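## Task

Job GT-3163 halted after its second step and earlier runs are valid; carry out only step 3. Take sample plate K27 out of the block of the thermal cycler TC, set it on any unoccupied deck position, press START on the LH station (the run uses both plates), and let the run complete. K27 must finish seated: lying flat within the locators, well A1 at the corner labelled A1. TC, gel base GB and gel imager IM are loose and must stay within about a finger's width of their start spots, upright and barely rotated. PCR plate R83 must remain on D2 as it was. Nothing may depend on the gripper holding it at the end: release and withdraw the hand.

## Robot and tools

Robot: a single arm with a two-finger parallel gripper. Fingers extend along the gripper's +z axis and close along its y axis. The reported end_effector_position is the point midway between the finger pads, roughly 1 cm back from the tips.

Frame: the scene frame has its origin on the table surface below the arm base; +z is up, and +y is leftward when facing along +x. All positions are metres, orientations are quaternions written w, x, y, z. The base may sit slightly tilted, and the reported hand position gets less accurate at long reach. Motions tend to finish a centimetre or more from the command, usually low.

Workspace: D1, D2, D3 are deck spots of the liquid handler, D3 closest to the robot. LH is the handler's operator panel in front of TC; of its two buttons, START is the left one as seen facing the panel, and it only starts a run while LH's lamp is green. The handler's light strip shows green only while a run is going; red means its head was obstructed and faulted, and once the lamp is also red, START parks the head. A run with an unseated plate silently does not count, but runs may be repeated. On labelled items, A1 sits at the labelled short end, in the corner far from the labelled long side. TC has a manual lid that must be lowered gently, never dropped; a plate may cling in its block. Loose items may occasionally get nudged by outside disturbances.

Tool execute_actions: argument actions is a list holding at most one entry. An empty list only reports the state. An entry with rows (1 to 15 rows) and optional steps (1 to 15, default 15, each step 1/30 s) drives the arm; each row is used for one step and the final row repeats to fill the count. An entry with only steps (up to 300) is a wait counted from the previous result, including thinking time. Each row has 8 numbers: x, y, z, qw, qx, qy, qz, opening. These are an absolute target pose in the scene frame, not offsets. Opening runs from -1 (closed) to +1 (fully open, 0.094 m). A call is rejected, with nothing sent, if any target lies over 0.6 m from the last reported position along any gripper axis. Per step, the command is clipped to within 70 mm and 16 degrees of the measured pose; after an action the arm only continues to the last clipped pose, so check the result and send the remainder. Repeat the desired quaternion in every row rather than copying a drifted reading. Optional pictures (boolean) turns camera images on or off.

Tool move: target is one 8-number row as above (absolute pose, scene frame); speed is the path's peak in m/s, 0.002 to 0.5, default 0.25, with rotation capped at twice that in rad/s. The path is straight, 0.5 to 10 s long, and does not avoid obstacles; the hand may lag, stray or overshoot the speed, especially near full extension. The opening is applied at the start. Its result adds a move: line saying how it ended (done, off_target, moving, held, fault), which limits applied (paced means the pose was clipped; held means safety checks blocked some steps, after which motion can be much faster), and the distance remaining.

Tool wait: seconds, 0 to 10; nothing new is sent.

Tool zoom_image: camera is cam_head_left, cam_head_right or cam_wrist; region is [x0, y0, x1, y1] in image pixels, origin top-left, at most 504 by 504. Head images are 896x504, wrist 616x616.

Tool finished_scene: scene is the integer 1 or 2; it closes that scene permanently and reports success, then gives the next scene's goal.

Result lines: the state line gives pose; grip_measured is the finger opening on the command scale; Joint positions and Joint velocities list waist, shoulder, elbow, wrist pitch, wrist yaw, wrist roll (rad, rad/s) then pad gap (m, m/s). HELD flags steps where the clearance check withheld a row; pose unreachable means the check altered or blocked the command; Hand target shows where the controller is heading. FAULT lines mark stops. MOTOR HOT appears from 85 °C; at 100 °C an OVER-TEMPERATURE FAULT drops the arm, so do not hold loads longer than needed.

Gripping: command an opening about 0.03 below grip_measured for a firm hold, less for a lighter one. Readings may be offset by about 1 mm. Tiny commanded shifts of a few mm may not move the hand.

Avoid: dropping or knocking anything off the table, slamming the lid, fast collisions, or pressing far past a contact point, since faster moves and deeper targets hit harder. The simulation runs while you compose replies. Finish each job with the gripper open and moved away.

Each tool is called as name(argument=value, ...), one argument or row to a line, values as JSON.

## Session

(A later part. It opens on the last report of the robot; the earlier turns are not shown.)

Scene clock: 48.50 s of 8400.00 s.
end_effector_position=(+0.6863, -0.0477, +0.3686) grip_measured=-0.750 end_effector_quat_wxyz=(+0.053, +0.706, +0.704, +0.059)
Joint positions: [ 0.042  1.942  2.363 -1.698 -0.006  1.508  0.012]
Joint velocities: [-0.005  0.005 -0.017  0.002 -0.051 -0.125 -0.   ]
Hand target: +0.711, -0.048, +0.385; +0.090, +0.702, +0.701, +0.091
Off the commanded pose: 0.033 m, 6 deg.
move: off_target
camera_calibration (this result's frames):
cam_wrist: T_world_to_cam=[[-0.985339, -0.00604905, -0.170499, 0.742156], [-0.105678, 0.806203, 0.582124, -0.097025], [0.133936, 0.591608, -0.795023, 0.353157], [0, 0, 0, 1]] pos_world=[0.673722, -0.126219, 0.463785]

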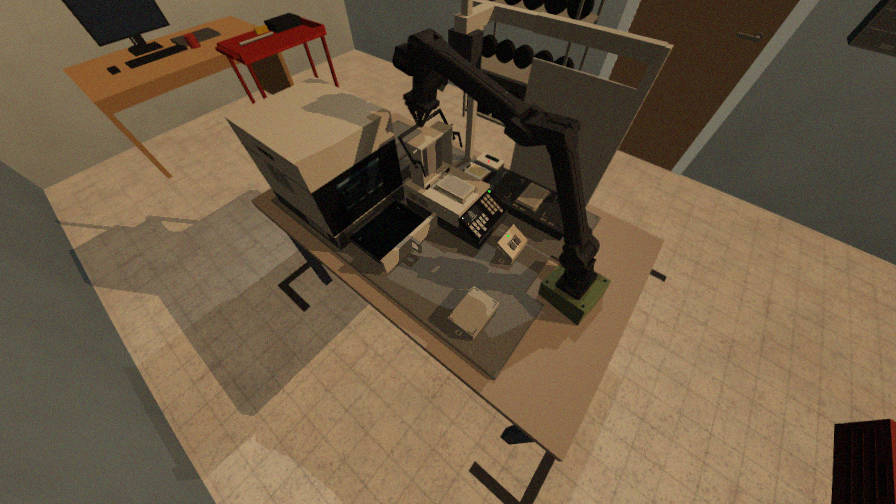

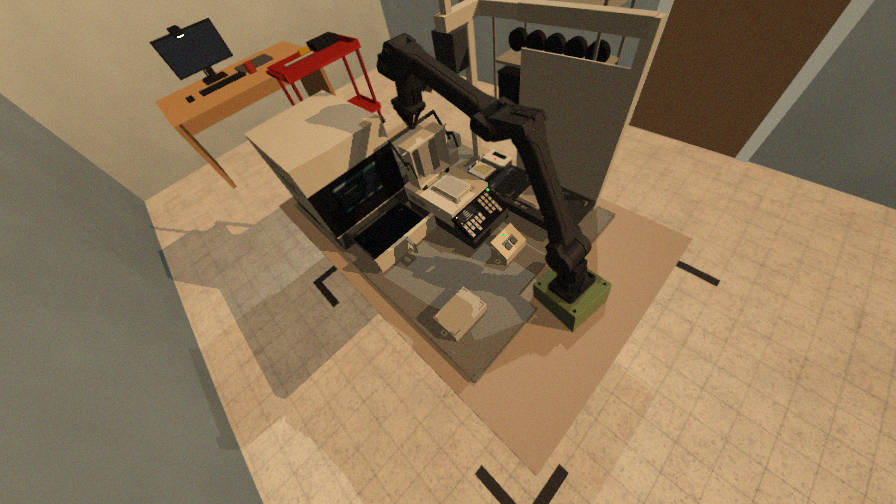

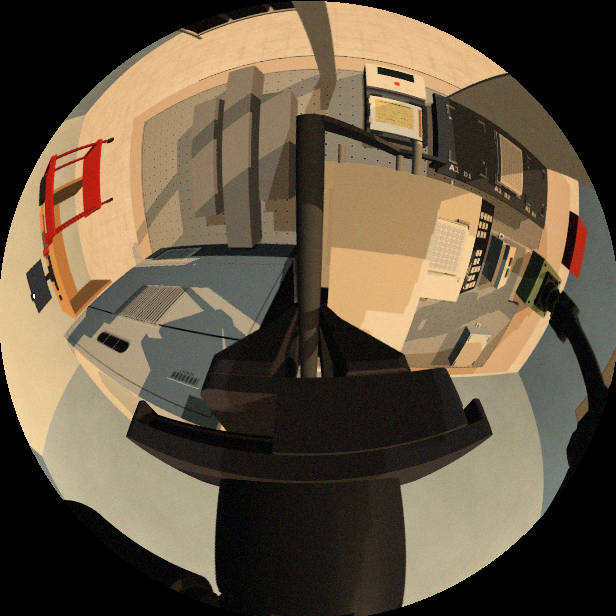

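move(
  target=[0.70,-0.047,0.385,0.07,0.703,0.703,0.07,-0.4],
  speed=0.05,
)

move(
  target=[0.69,-0.047,0.45,0.14,0.693,0.693,0.14,-0.4],
  speed=0.1,
)

move(
  target=[0.52,-0.047,0.44,0.2,0.4,0.89,0.1,1],
)

move(
  target=[0.43,-0.049,0.24,0.3,0,0.954,0,1],
)

zoom_image(
  camera="cam_wrist",
  region=[180, 80, 440, 340],
)

Scene clock: 51.33 s of 8400.00 s.
end_effector_position=(+0.6903, -0.0485, +0.3788) grip_measured=-0.402 end_effector_quat_wxyz=(+0.064, +0.705, +0.703, +0.066)
Joint positions: [ 0.042  1.945  2.393 -1.699 -0.003  1.508  0.028]
Joint velocities: [-0.005 -0.005 -0.007  0.002 -0.037 -0.022  0.   ]
Hand target: +0.699, -0.047, +0.384; +0.073, +0.703, +0.703, +0.073
Off the commanded pose: 0.012 m, 1 deg.
joint sent to its limit — the command would take joint 4 (wrist pitch) past its lower limit, so that joint was sent only as far as its limit.
move: off_target
camera_calibration (this result's frames):
cam_wrist: T_world_to_cam=[[-0.980636, -0.00609057, -0.195744, 0.754176], [-0.119946, 0.808788, 0.575739, -0.0894439], [0.154809, 0.588069, -0.793857, 0.346178], [0, 0, 0, 1]] pos_world=[0.675253, -0.126642, 0.473937]

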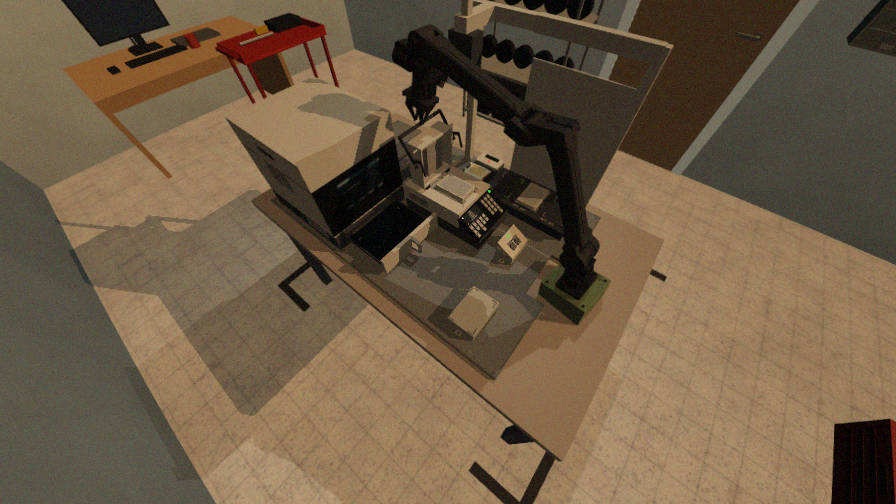

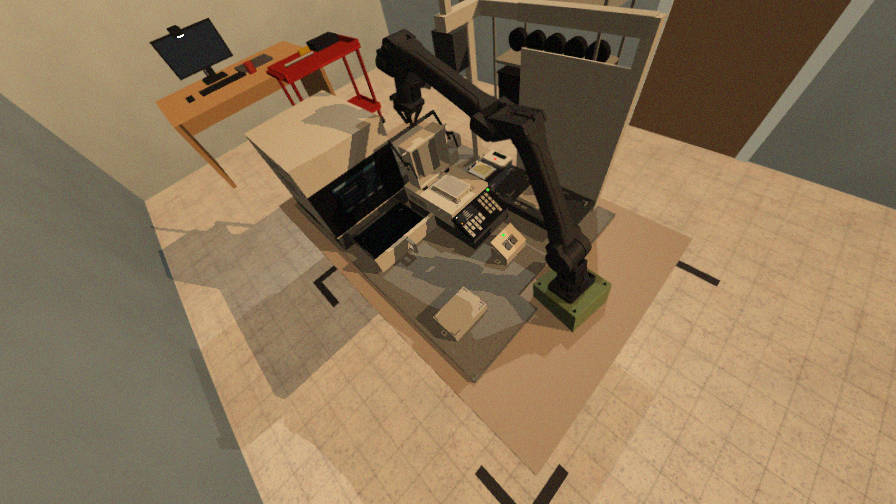

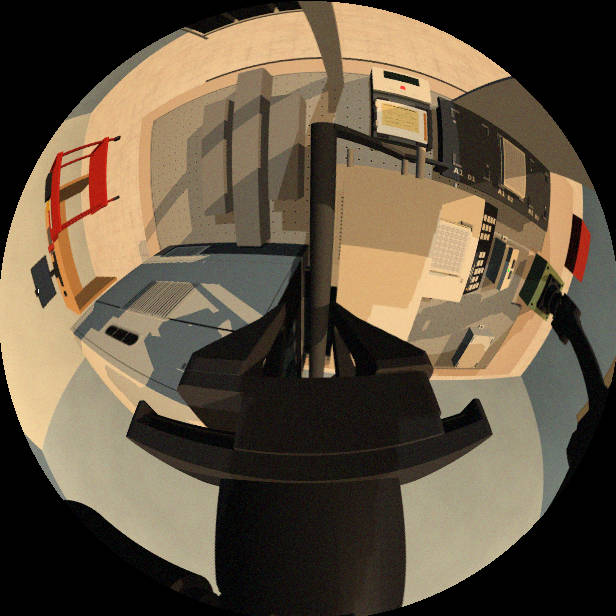

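Scene clock: 52.80 s of 8400.00 s.
end_effector_position=(+0.6883, -0.0473, +0.4451) grip_measured=-0.402 end_effector_quat_wxyz=(+0.132, +0.695, +0.694, +0.133)
Joint positions: [ 0.042  1.823  2.343 -1.579 -0.014  1.508  0.028]
Joint velocities: [-0.005 -0.015 -0.007  0.007  0.066  0.11  -0.001]
Hand target: +0.690, -0.047, +0.450; +0.139, +0.693, +0.693, +0.141
Off the commanded pose: 0.005 m, 1 deg.
move: done
camera_calibration (this result's frames):
cam_wrist: T_world_to_cam=[[-0.925333, -0.00737436, -0.379084, 0.80868], [-0.227991, 0.809686, 0.540767, -0.0388936], [0.302951, 0.586817, -0.75091, 0.277251], [0, 0, 0, 1]] pos_world=[0.655437, -0.125241, 0.535781]

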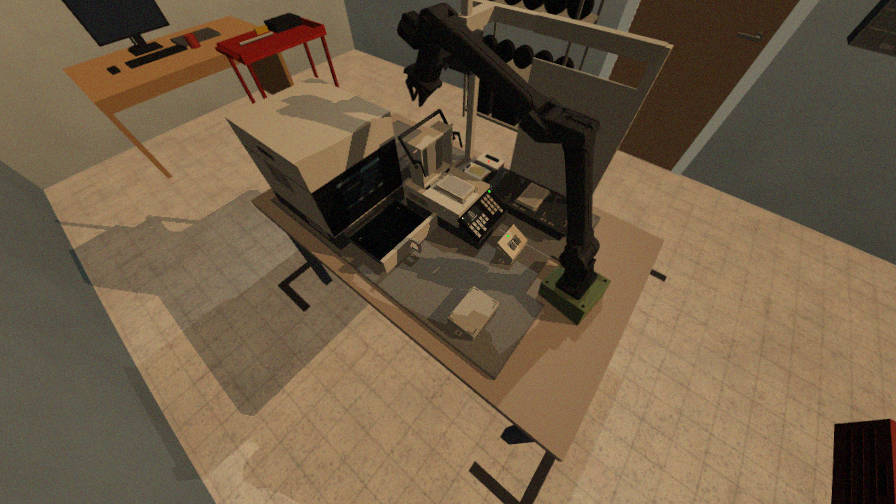

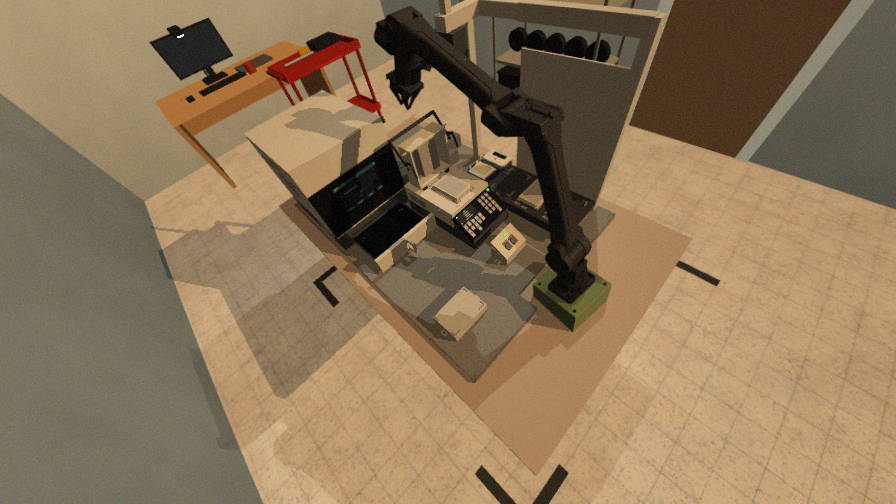

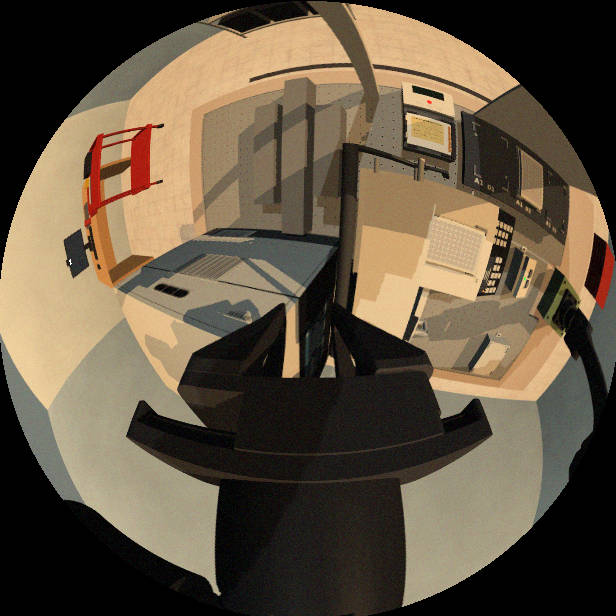

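Scene clock: 54.83 s of 8400.00 s.
end_effector_position=(+0.5170, -0.0405, +0.4422) grip_measured=+1.000 end_effector_quat_wxyz=(+0.192, +0.402, +0.890, +0.099)
Joint positions: [ 0.018  1.261  1.593 -1.334 -0.051  0.77   0.094]
Joint velocities: [-0.005  0.015  0.007  0.002  0.022 -0.066  0.   ]
Hand target: +0.521, -0.045, +0.441; +0.199, +0.400, +0.889, +0.100
Off the commanded pose: 0.007 m, 1 deg.
move: done
camera_calibration (this result's frames):
cam_wrist: T_world_to_cam=[[-0.66617, -0.66368, -0.340214, 0.471351], [-0.745759, 0.588008, 0.313193, 0.277517], [-0.00781107, 0.462357, -0.886659, 0.538635], [0, 0, 0, 1]] pos_world=[0.525168, -0.0993974, 0.55103]

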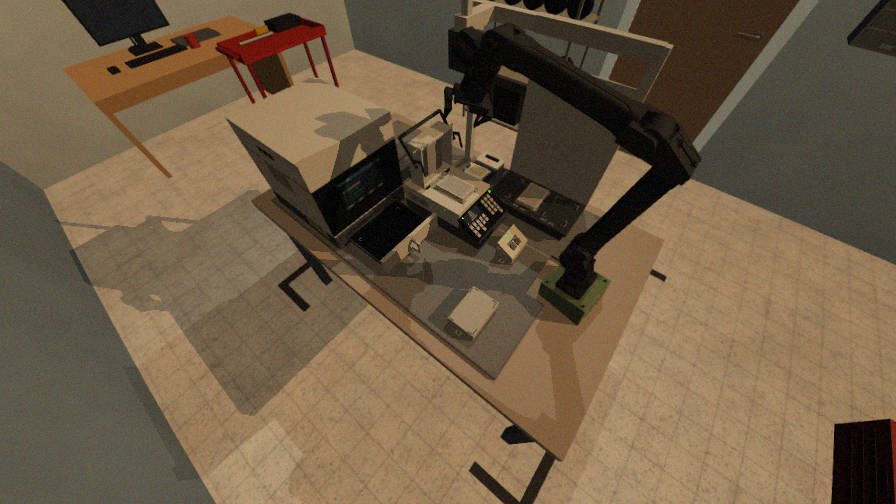

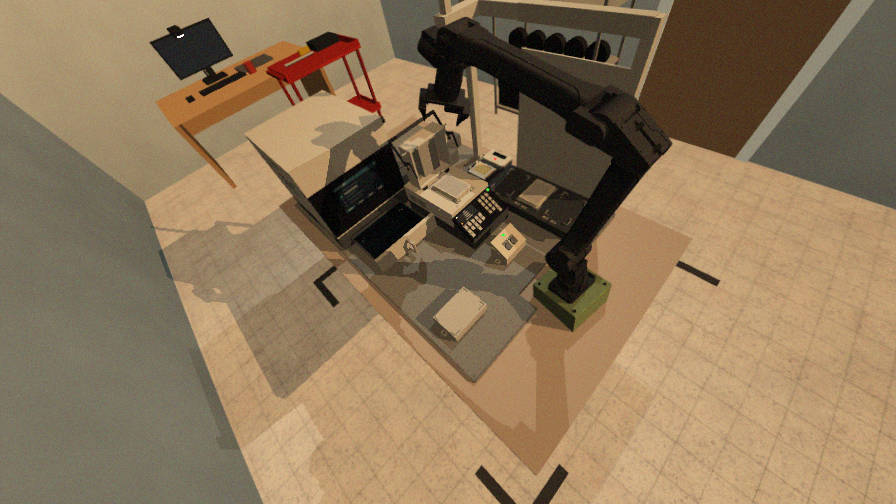

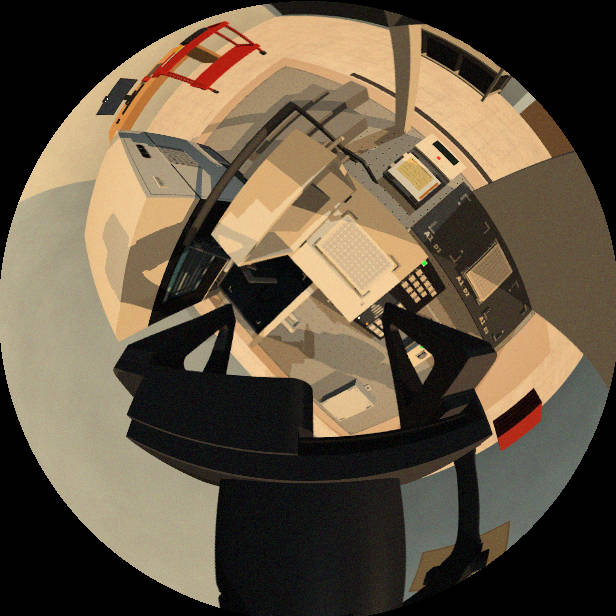

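Scene clock: 57.17 s of 8400.00 s.
end_effector_position=(+0.4280, -0.0444, +0.2336) grip_measured=+1.000 end_effector_quat_wxyz=(+0.285, +0.003, +0.959, +0.006)
Joint positions: [-0.027  0.998  0.765 -0.628 -0.08  -0.105  0.094]
Joint velocities: [ 0.005 -0.005 -0.007 -0.007 -0.037  0.007  0.   ]
Hand target: +0.432, -0.048, +0.240; +0.300, +0.000, +0.954, +0.001
Off the commanded pose: 0.008 m, 2 deg.
move: done
camera_calibration (this result's frames):
cam_wrist: T_world_to_cam=[[0.0128727, -0.999765, -0.0174661, -0.0424761], [-0.998775, -0.0136906, 0.0475473, 0.422395], [-0.0477752, 0.0168326, -0.998716, 0.378304], [0, 0, 0, 1]] pos_world=[0.440498, -0.043051, 0.356993]

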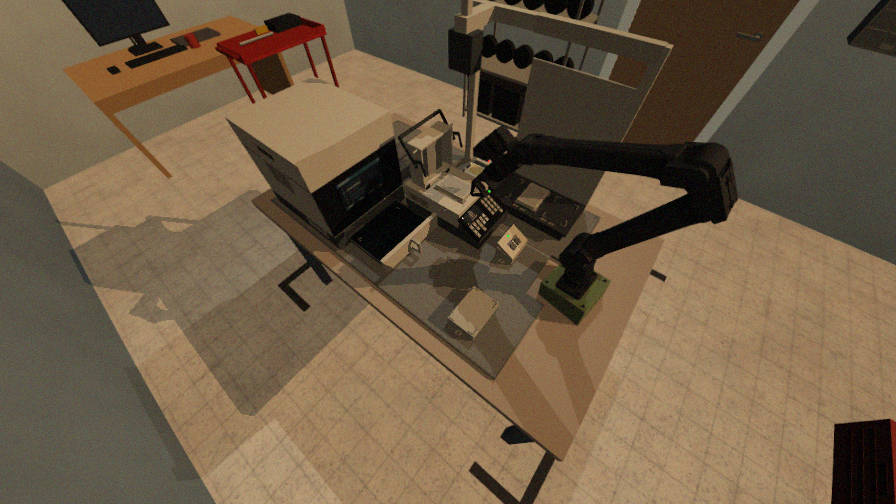

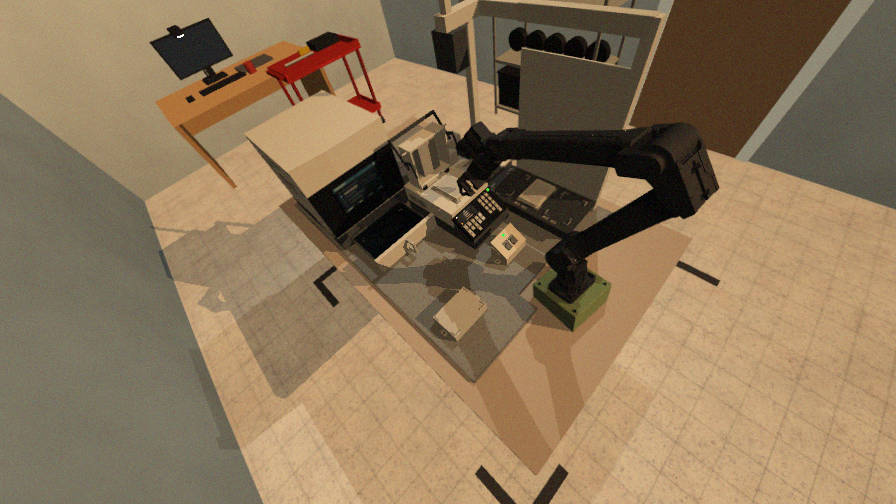

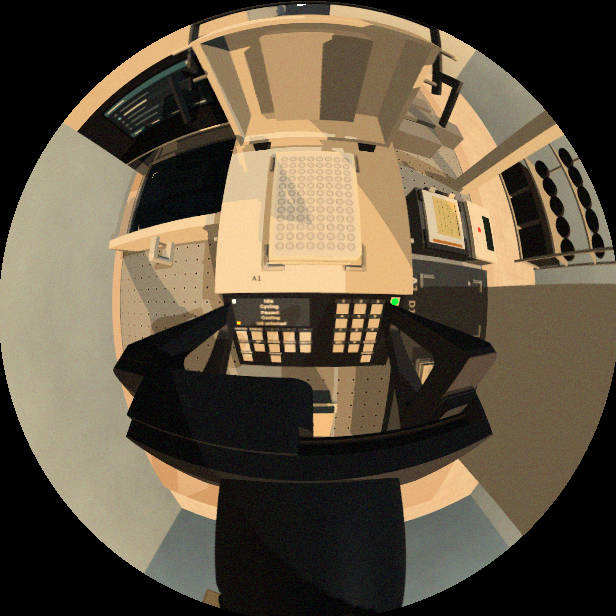

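Region (180, 80, 440, 340) of cam_wrist's 616x616 image, scaled by 1.938, with more detail than that image has.

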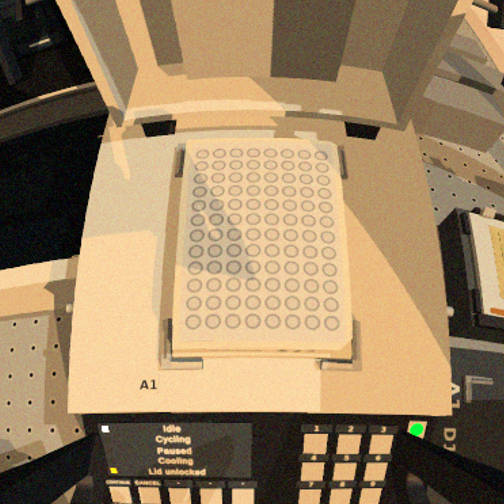

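move(
  target=[0.54,-0.047,0.24,0.22,0,0.975,0,1],
  speed=0.2,
)

move(
  target=[0.532,-0.047,0.192,0.2,0,0.98,0,1],
  speed=0.08,
)

zoom_image(
  camera="cam_head_right",
  region=[410, 140, 500, 220],
)

Scene clock: 59.60 s of 8400.00 s.
end_effector_position=(+0.5267, -0.0506, +0.2250) grip_measured=+1.000 end_effector_quat_wxyz=(+0.211, -0.001, +0.978, -0.001)
Joint positions: [ 0.002  1.344  1.105 -0.772 -0.036 -0.101  0.094]
Joint velocities: [-0.005  0.005  0.007  0.002 -0.007 -0.125  0.   ]
Hand target: +0.539, -0.048, +0.239; +0.220, -0.000, +0.975, -0.001
Off the commanded pose: 0.020 m, 1 deg.
move: off_target
camera_calibration (this result's frames):
cam_wrist: T_world_to_cam=[[0.0159704, -0.999859, -0.0052147, -0.0544596], [-0.979717, -0.0166901, 0.199691, 0.476847], [-0.19975, 0.00191978, -0.979845, 0.449518], [0, 0, 0, 1]] pos_world=[0.557836, -0.0473562, 0.344952]

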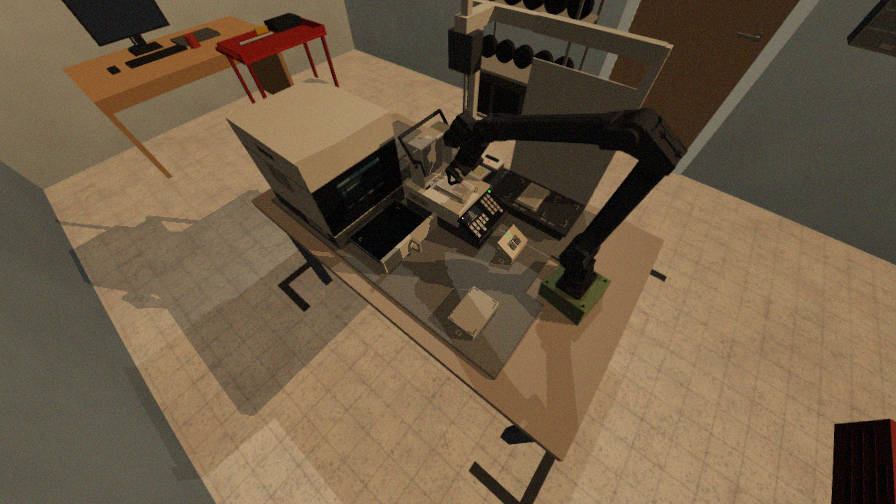

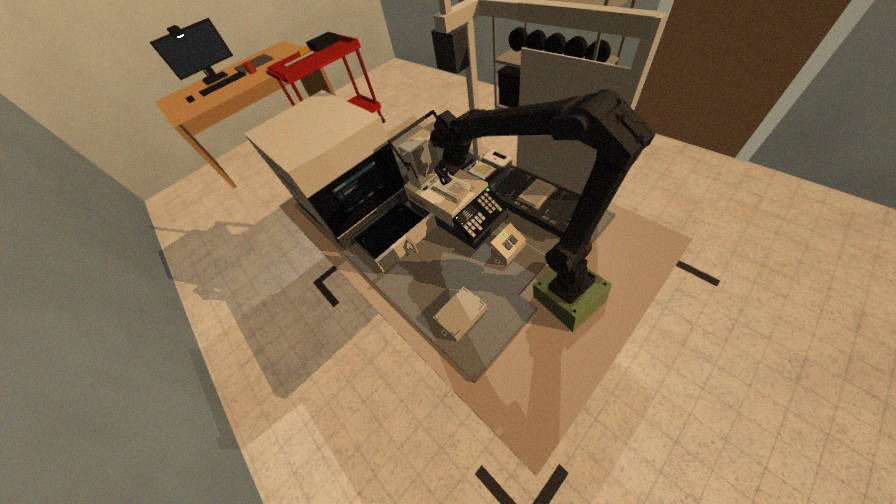

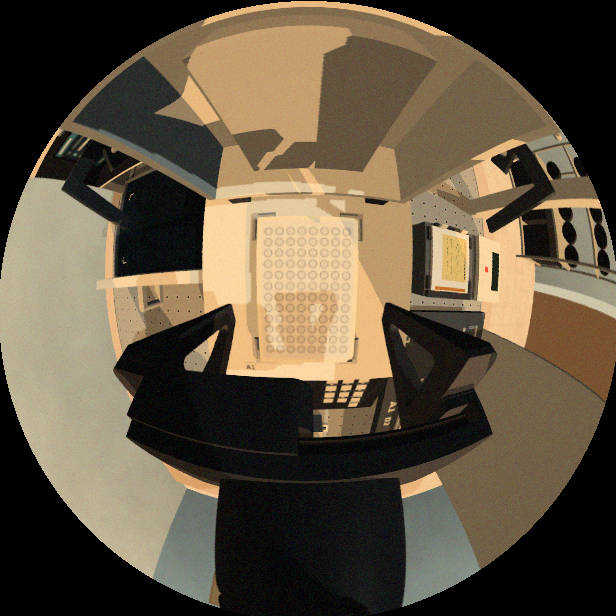

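Scene clock: 60.43 s of 8400.00 s.
end_effector_position=(+0.5282, -0.0511, +0.1953) grip_measured=+1.000 end_effector_quat_wxyz=(+0.195, -0.000, +0.981, -0.001)
Joint positions: [ 0.002  1.395  1.085 -0.734 -0.033 -0.1    0.094]
Joint velocities: [-0.005 -0.015  0.002 -0.012  0.007 -0.037  0.   ]
Hand target: +0.532, -0.047, +0.192; +0.200, +0.000, +0.980, -0.000
Off the commanded pose: 0.006 m, 1 deg.
move: done
camera_calibration (this result's frames):
cam_wrist: T_world_to_cam=[[0.0140795, -0.99988, -0.00647798, -0.0538872], [-0.97299, -0.0151933, 0.230347, 0.474772], [-0.230418, 0.00305983, -0.973087, 0.435673], [0, 0, 0, 1]] pos_world=[0.563094, -0.0480005, 0.314236]

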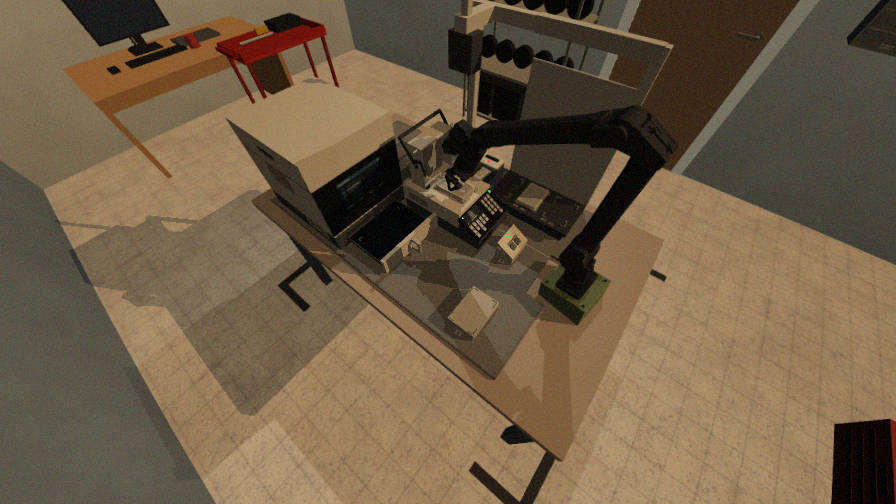

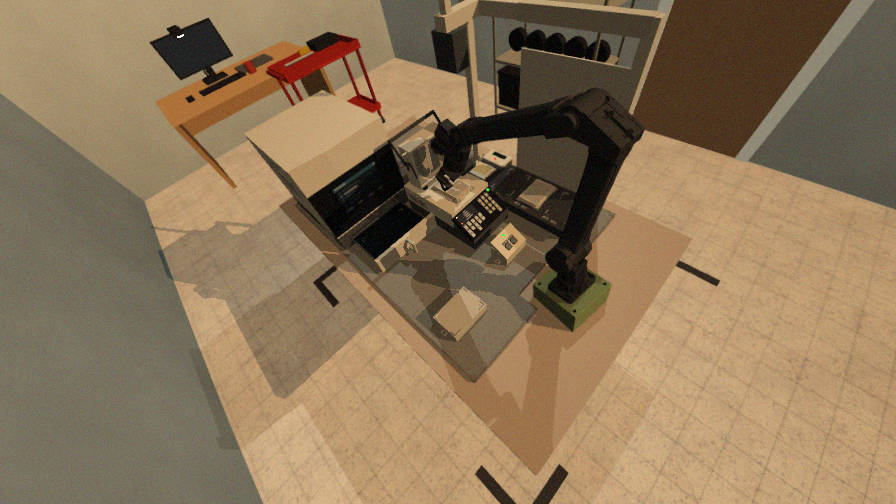

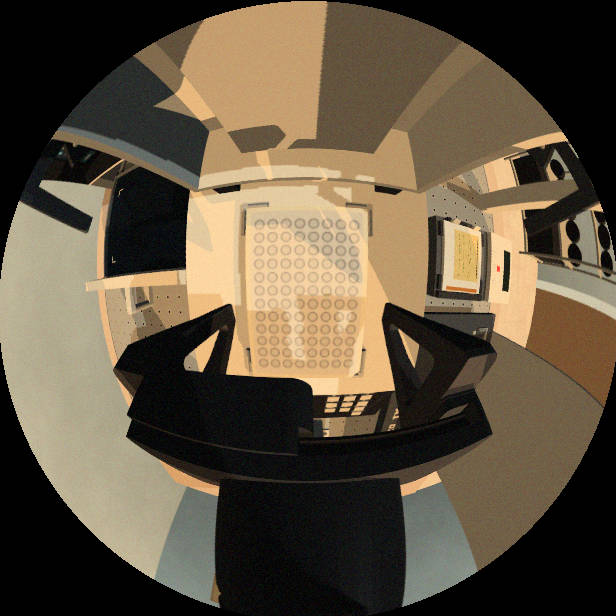

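Region (410, 140, 500, 220) of cam_head_right's 896x504 image, scaled by 5.600, with more detail than that image has.

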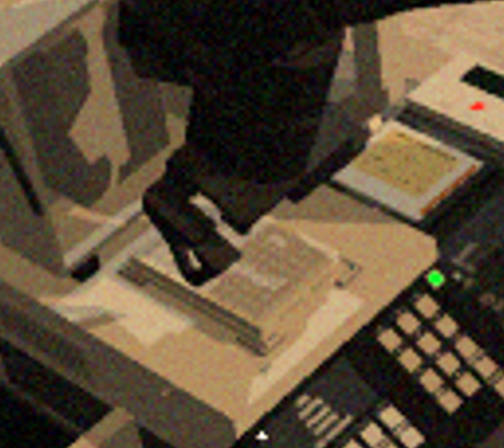

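move(
  target=[0.537,-0.045,0.163,0.2,0,0.98,0,1],
  speed=0.04,
)

move(
  target=[0.537,-0.045,0.163,0.2,0,0.98,0,0.7],
)

Scene clock: 62.27 s of 8400.00 s.
end_effector_position=(+0.5347, -0.0490, +0.1702) grip_measured=+1.000 end_effector_quat_wxyz=(+0.199, -0.001, +0.980, -0.001)
Joint positions: [ 0.007  1.438  1.06  -0.657 -0.031 -0.096  0.094]
Joint velocities: [-0.015 -0.005  0.002 -0.002 -0.022  0.007  0.   ]
Hand target: +0.537, -0.045, +0.163; +0.200, -0.000, +0.980, +0.000
Off the commanded pose: 0.008 m, 0 deg.
move: done
camera_calibration (this result's frames):
cam_wrist: T_world_to_cam=[[0.0154903, -0.999862, -0.0059969, -0.0528427], [-0.974844, -0.0164359, 0.222283, 0.48925], [-0.22235, 0.00240282, -0.974964, 0.408707], [0, 0, 0, 1]] pos_world=[0.568637, -0.0457762, 0.289406]

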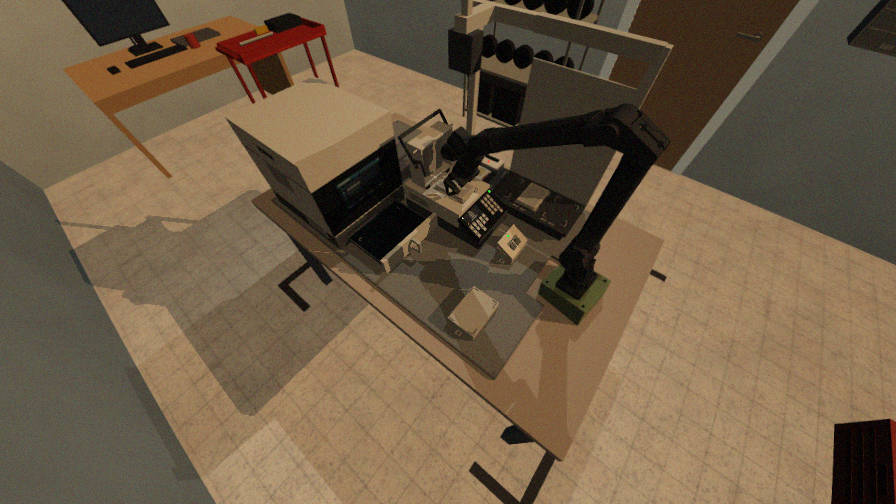

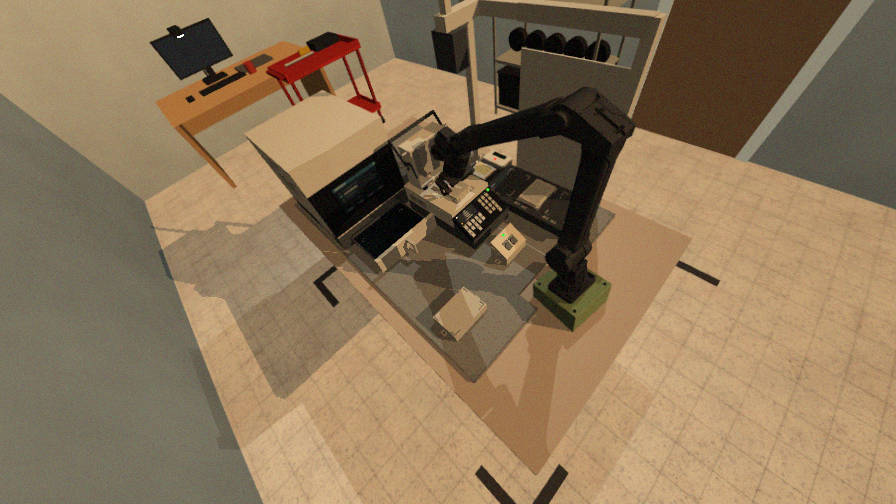

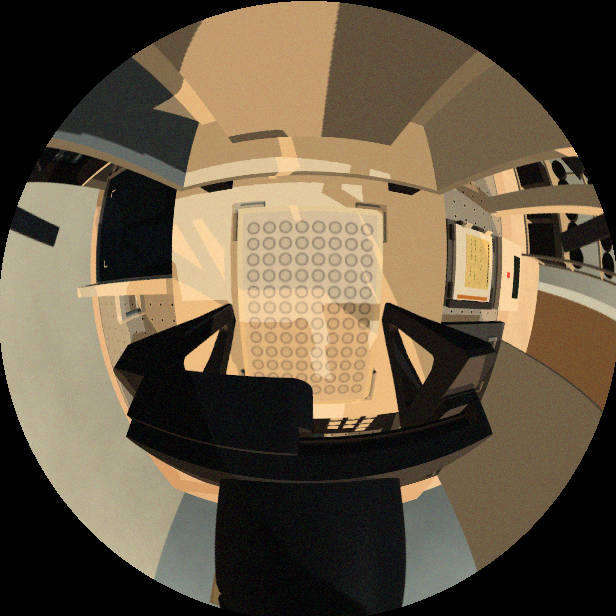

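Scene clock: 62.97 s of 8400.00 s.
end_effector_position=(+0.5348, -0.0493, +0.1702) grip_measured=+0.732 end_effector_quat_wxyz=(+0.200, -0.001, +0.980, -0.002)
Joint positions: [ 0.007  1.438  1.06  -0.656 -0.029 -0.096  0.081]
Joint velocities: [ 0.005 -0.005 -0.027 -0.012  0.007 -0.007 -0.   ]
Hand target: +0.537, -0.045, +0.163; +0.200, -0.000, +0.980, -0.000
Off the commanded pose: 0.009 m, 0 deg.
move: done
camera_calibration (this result's frames):
cam_wrist: T_world_to_cam=[[0.014746, -0.999882, -0.00420865, -0.0530859], [-0.9749, -0.0153125, 0.222116, 0.489409], [-0.222154, 0.000827704, -0.975011, 0.40857], [0, 0, 0, 1]] pos_world=[0.568673, -0.0459238, 0.289432]

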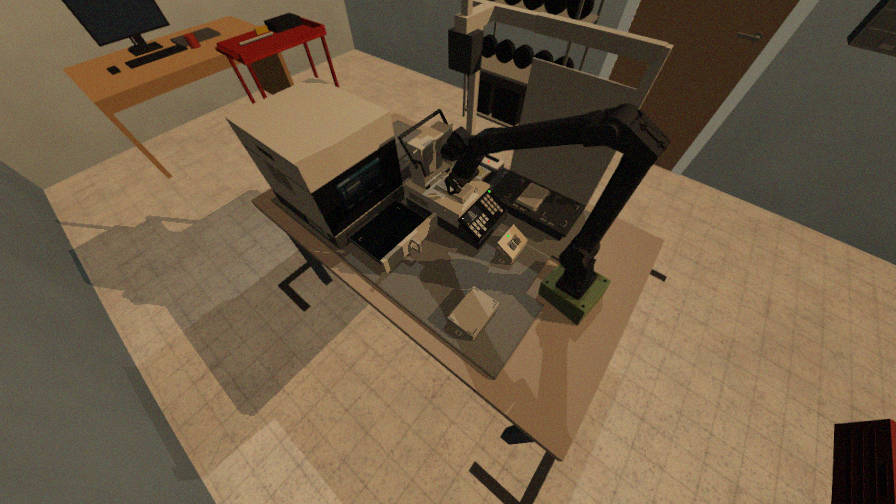

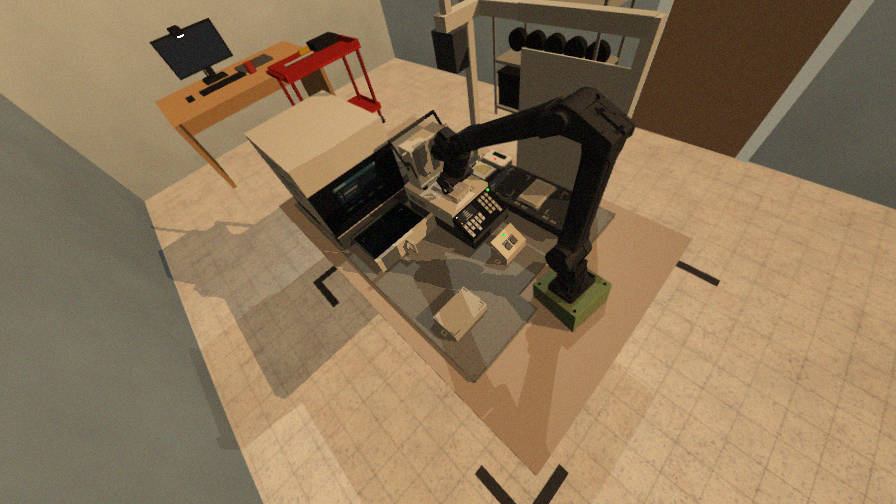

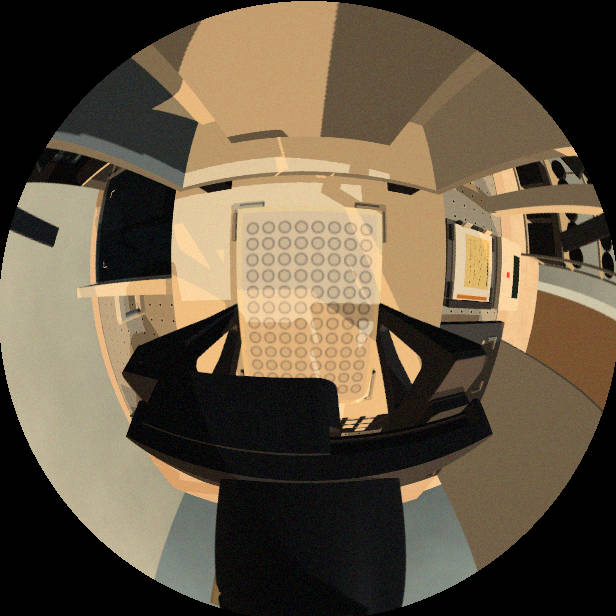

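Good grip; this view is my seated reference.

move(
  target=[0.545,-0.048,0.245,0.21,0,0.978,0,0.69],
  speed=0.04,
)

Scene clock: 65.87 s of 8400.00 s.
end_effector_position=(+0.5277, -0.0489, +0.2174) grip_measured=+0.732 end_effector_quat_wxyz=(+0.186, -0.001, +0.982, -0.000)
Joint positions: [ 0.007  1.378  1.134 -0.817 -0.03  -0.096  0.081]
Joint velocities: [-0.005 -0.005 -0.012 -0.002 -0.022 -0.051  0.001]
Hand target: +0.543, -0.048, +0.246; +0.210, -0.000, +0.978, +0.000
Off the commanded pose: 0.033 m, 3 deg.
move: off_target
camera_calibration (this result's frames):
cam_wrist: T_world_to_cam=[[0.0149253, -0.999859, -0.00764165, -0.0517037], [-0.968565, -0.0163552, 0.248223, 0.462977], [-0.248313, 0.00369664, -0.968673, 0.46561], [0, 0, 0, 1]] pos_world=[0.564812, -0.0458455, 0.335707]

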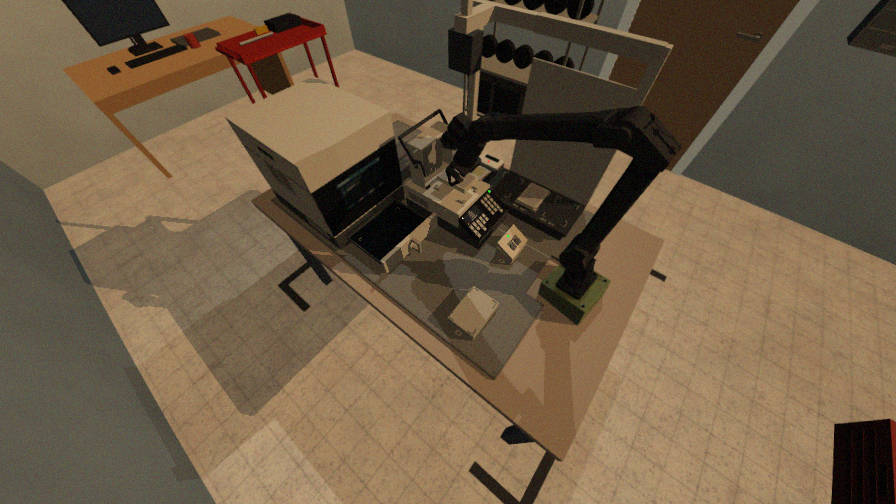

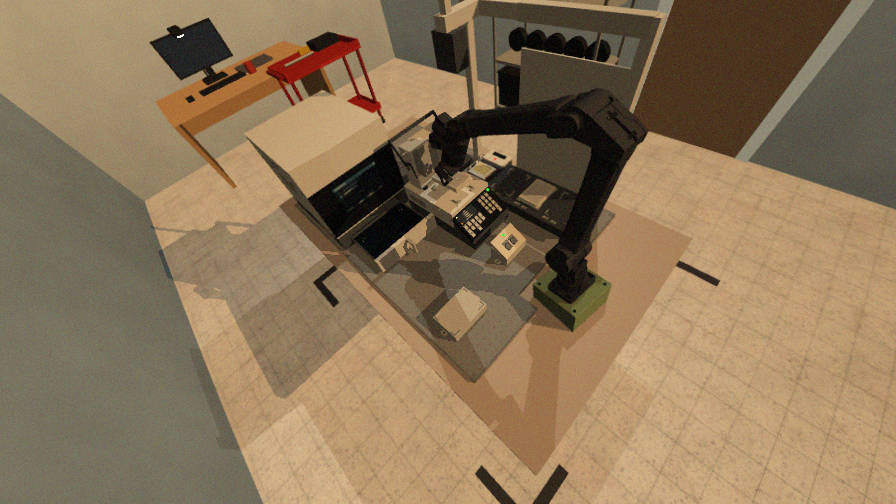

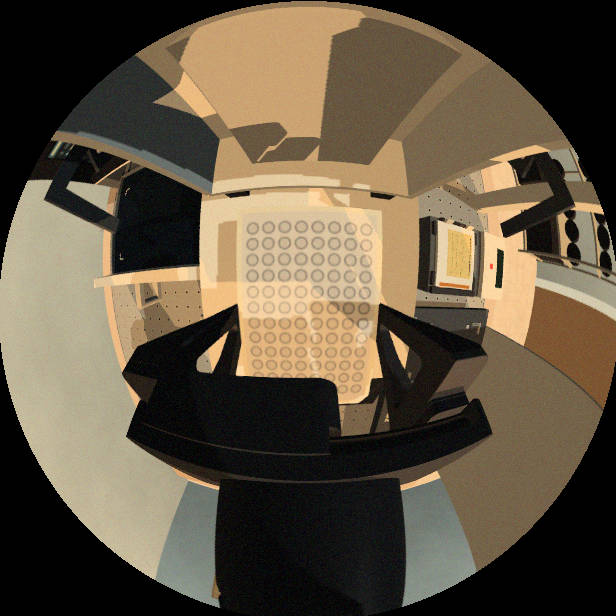

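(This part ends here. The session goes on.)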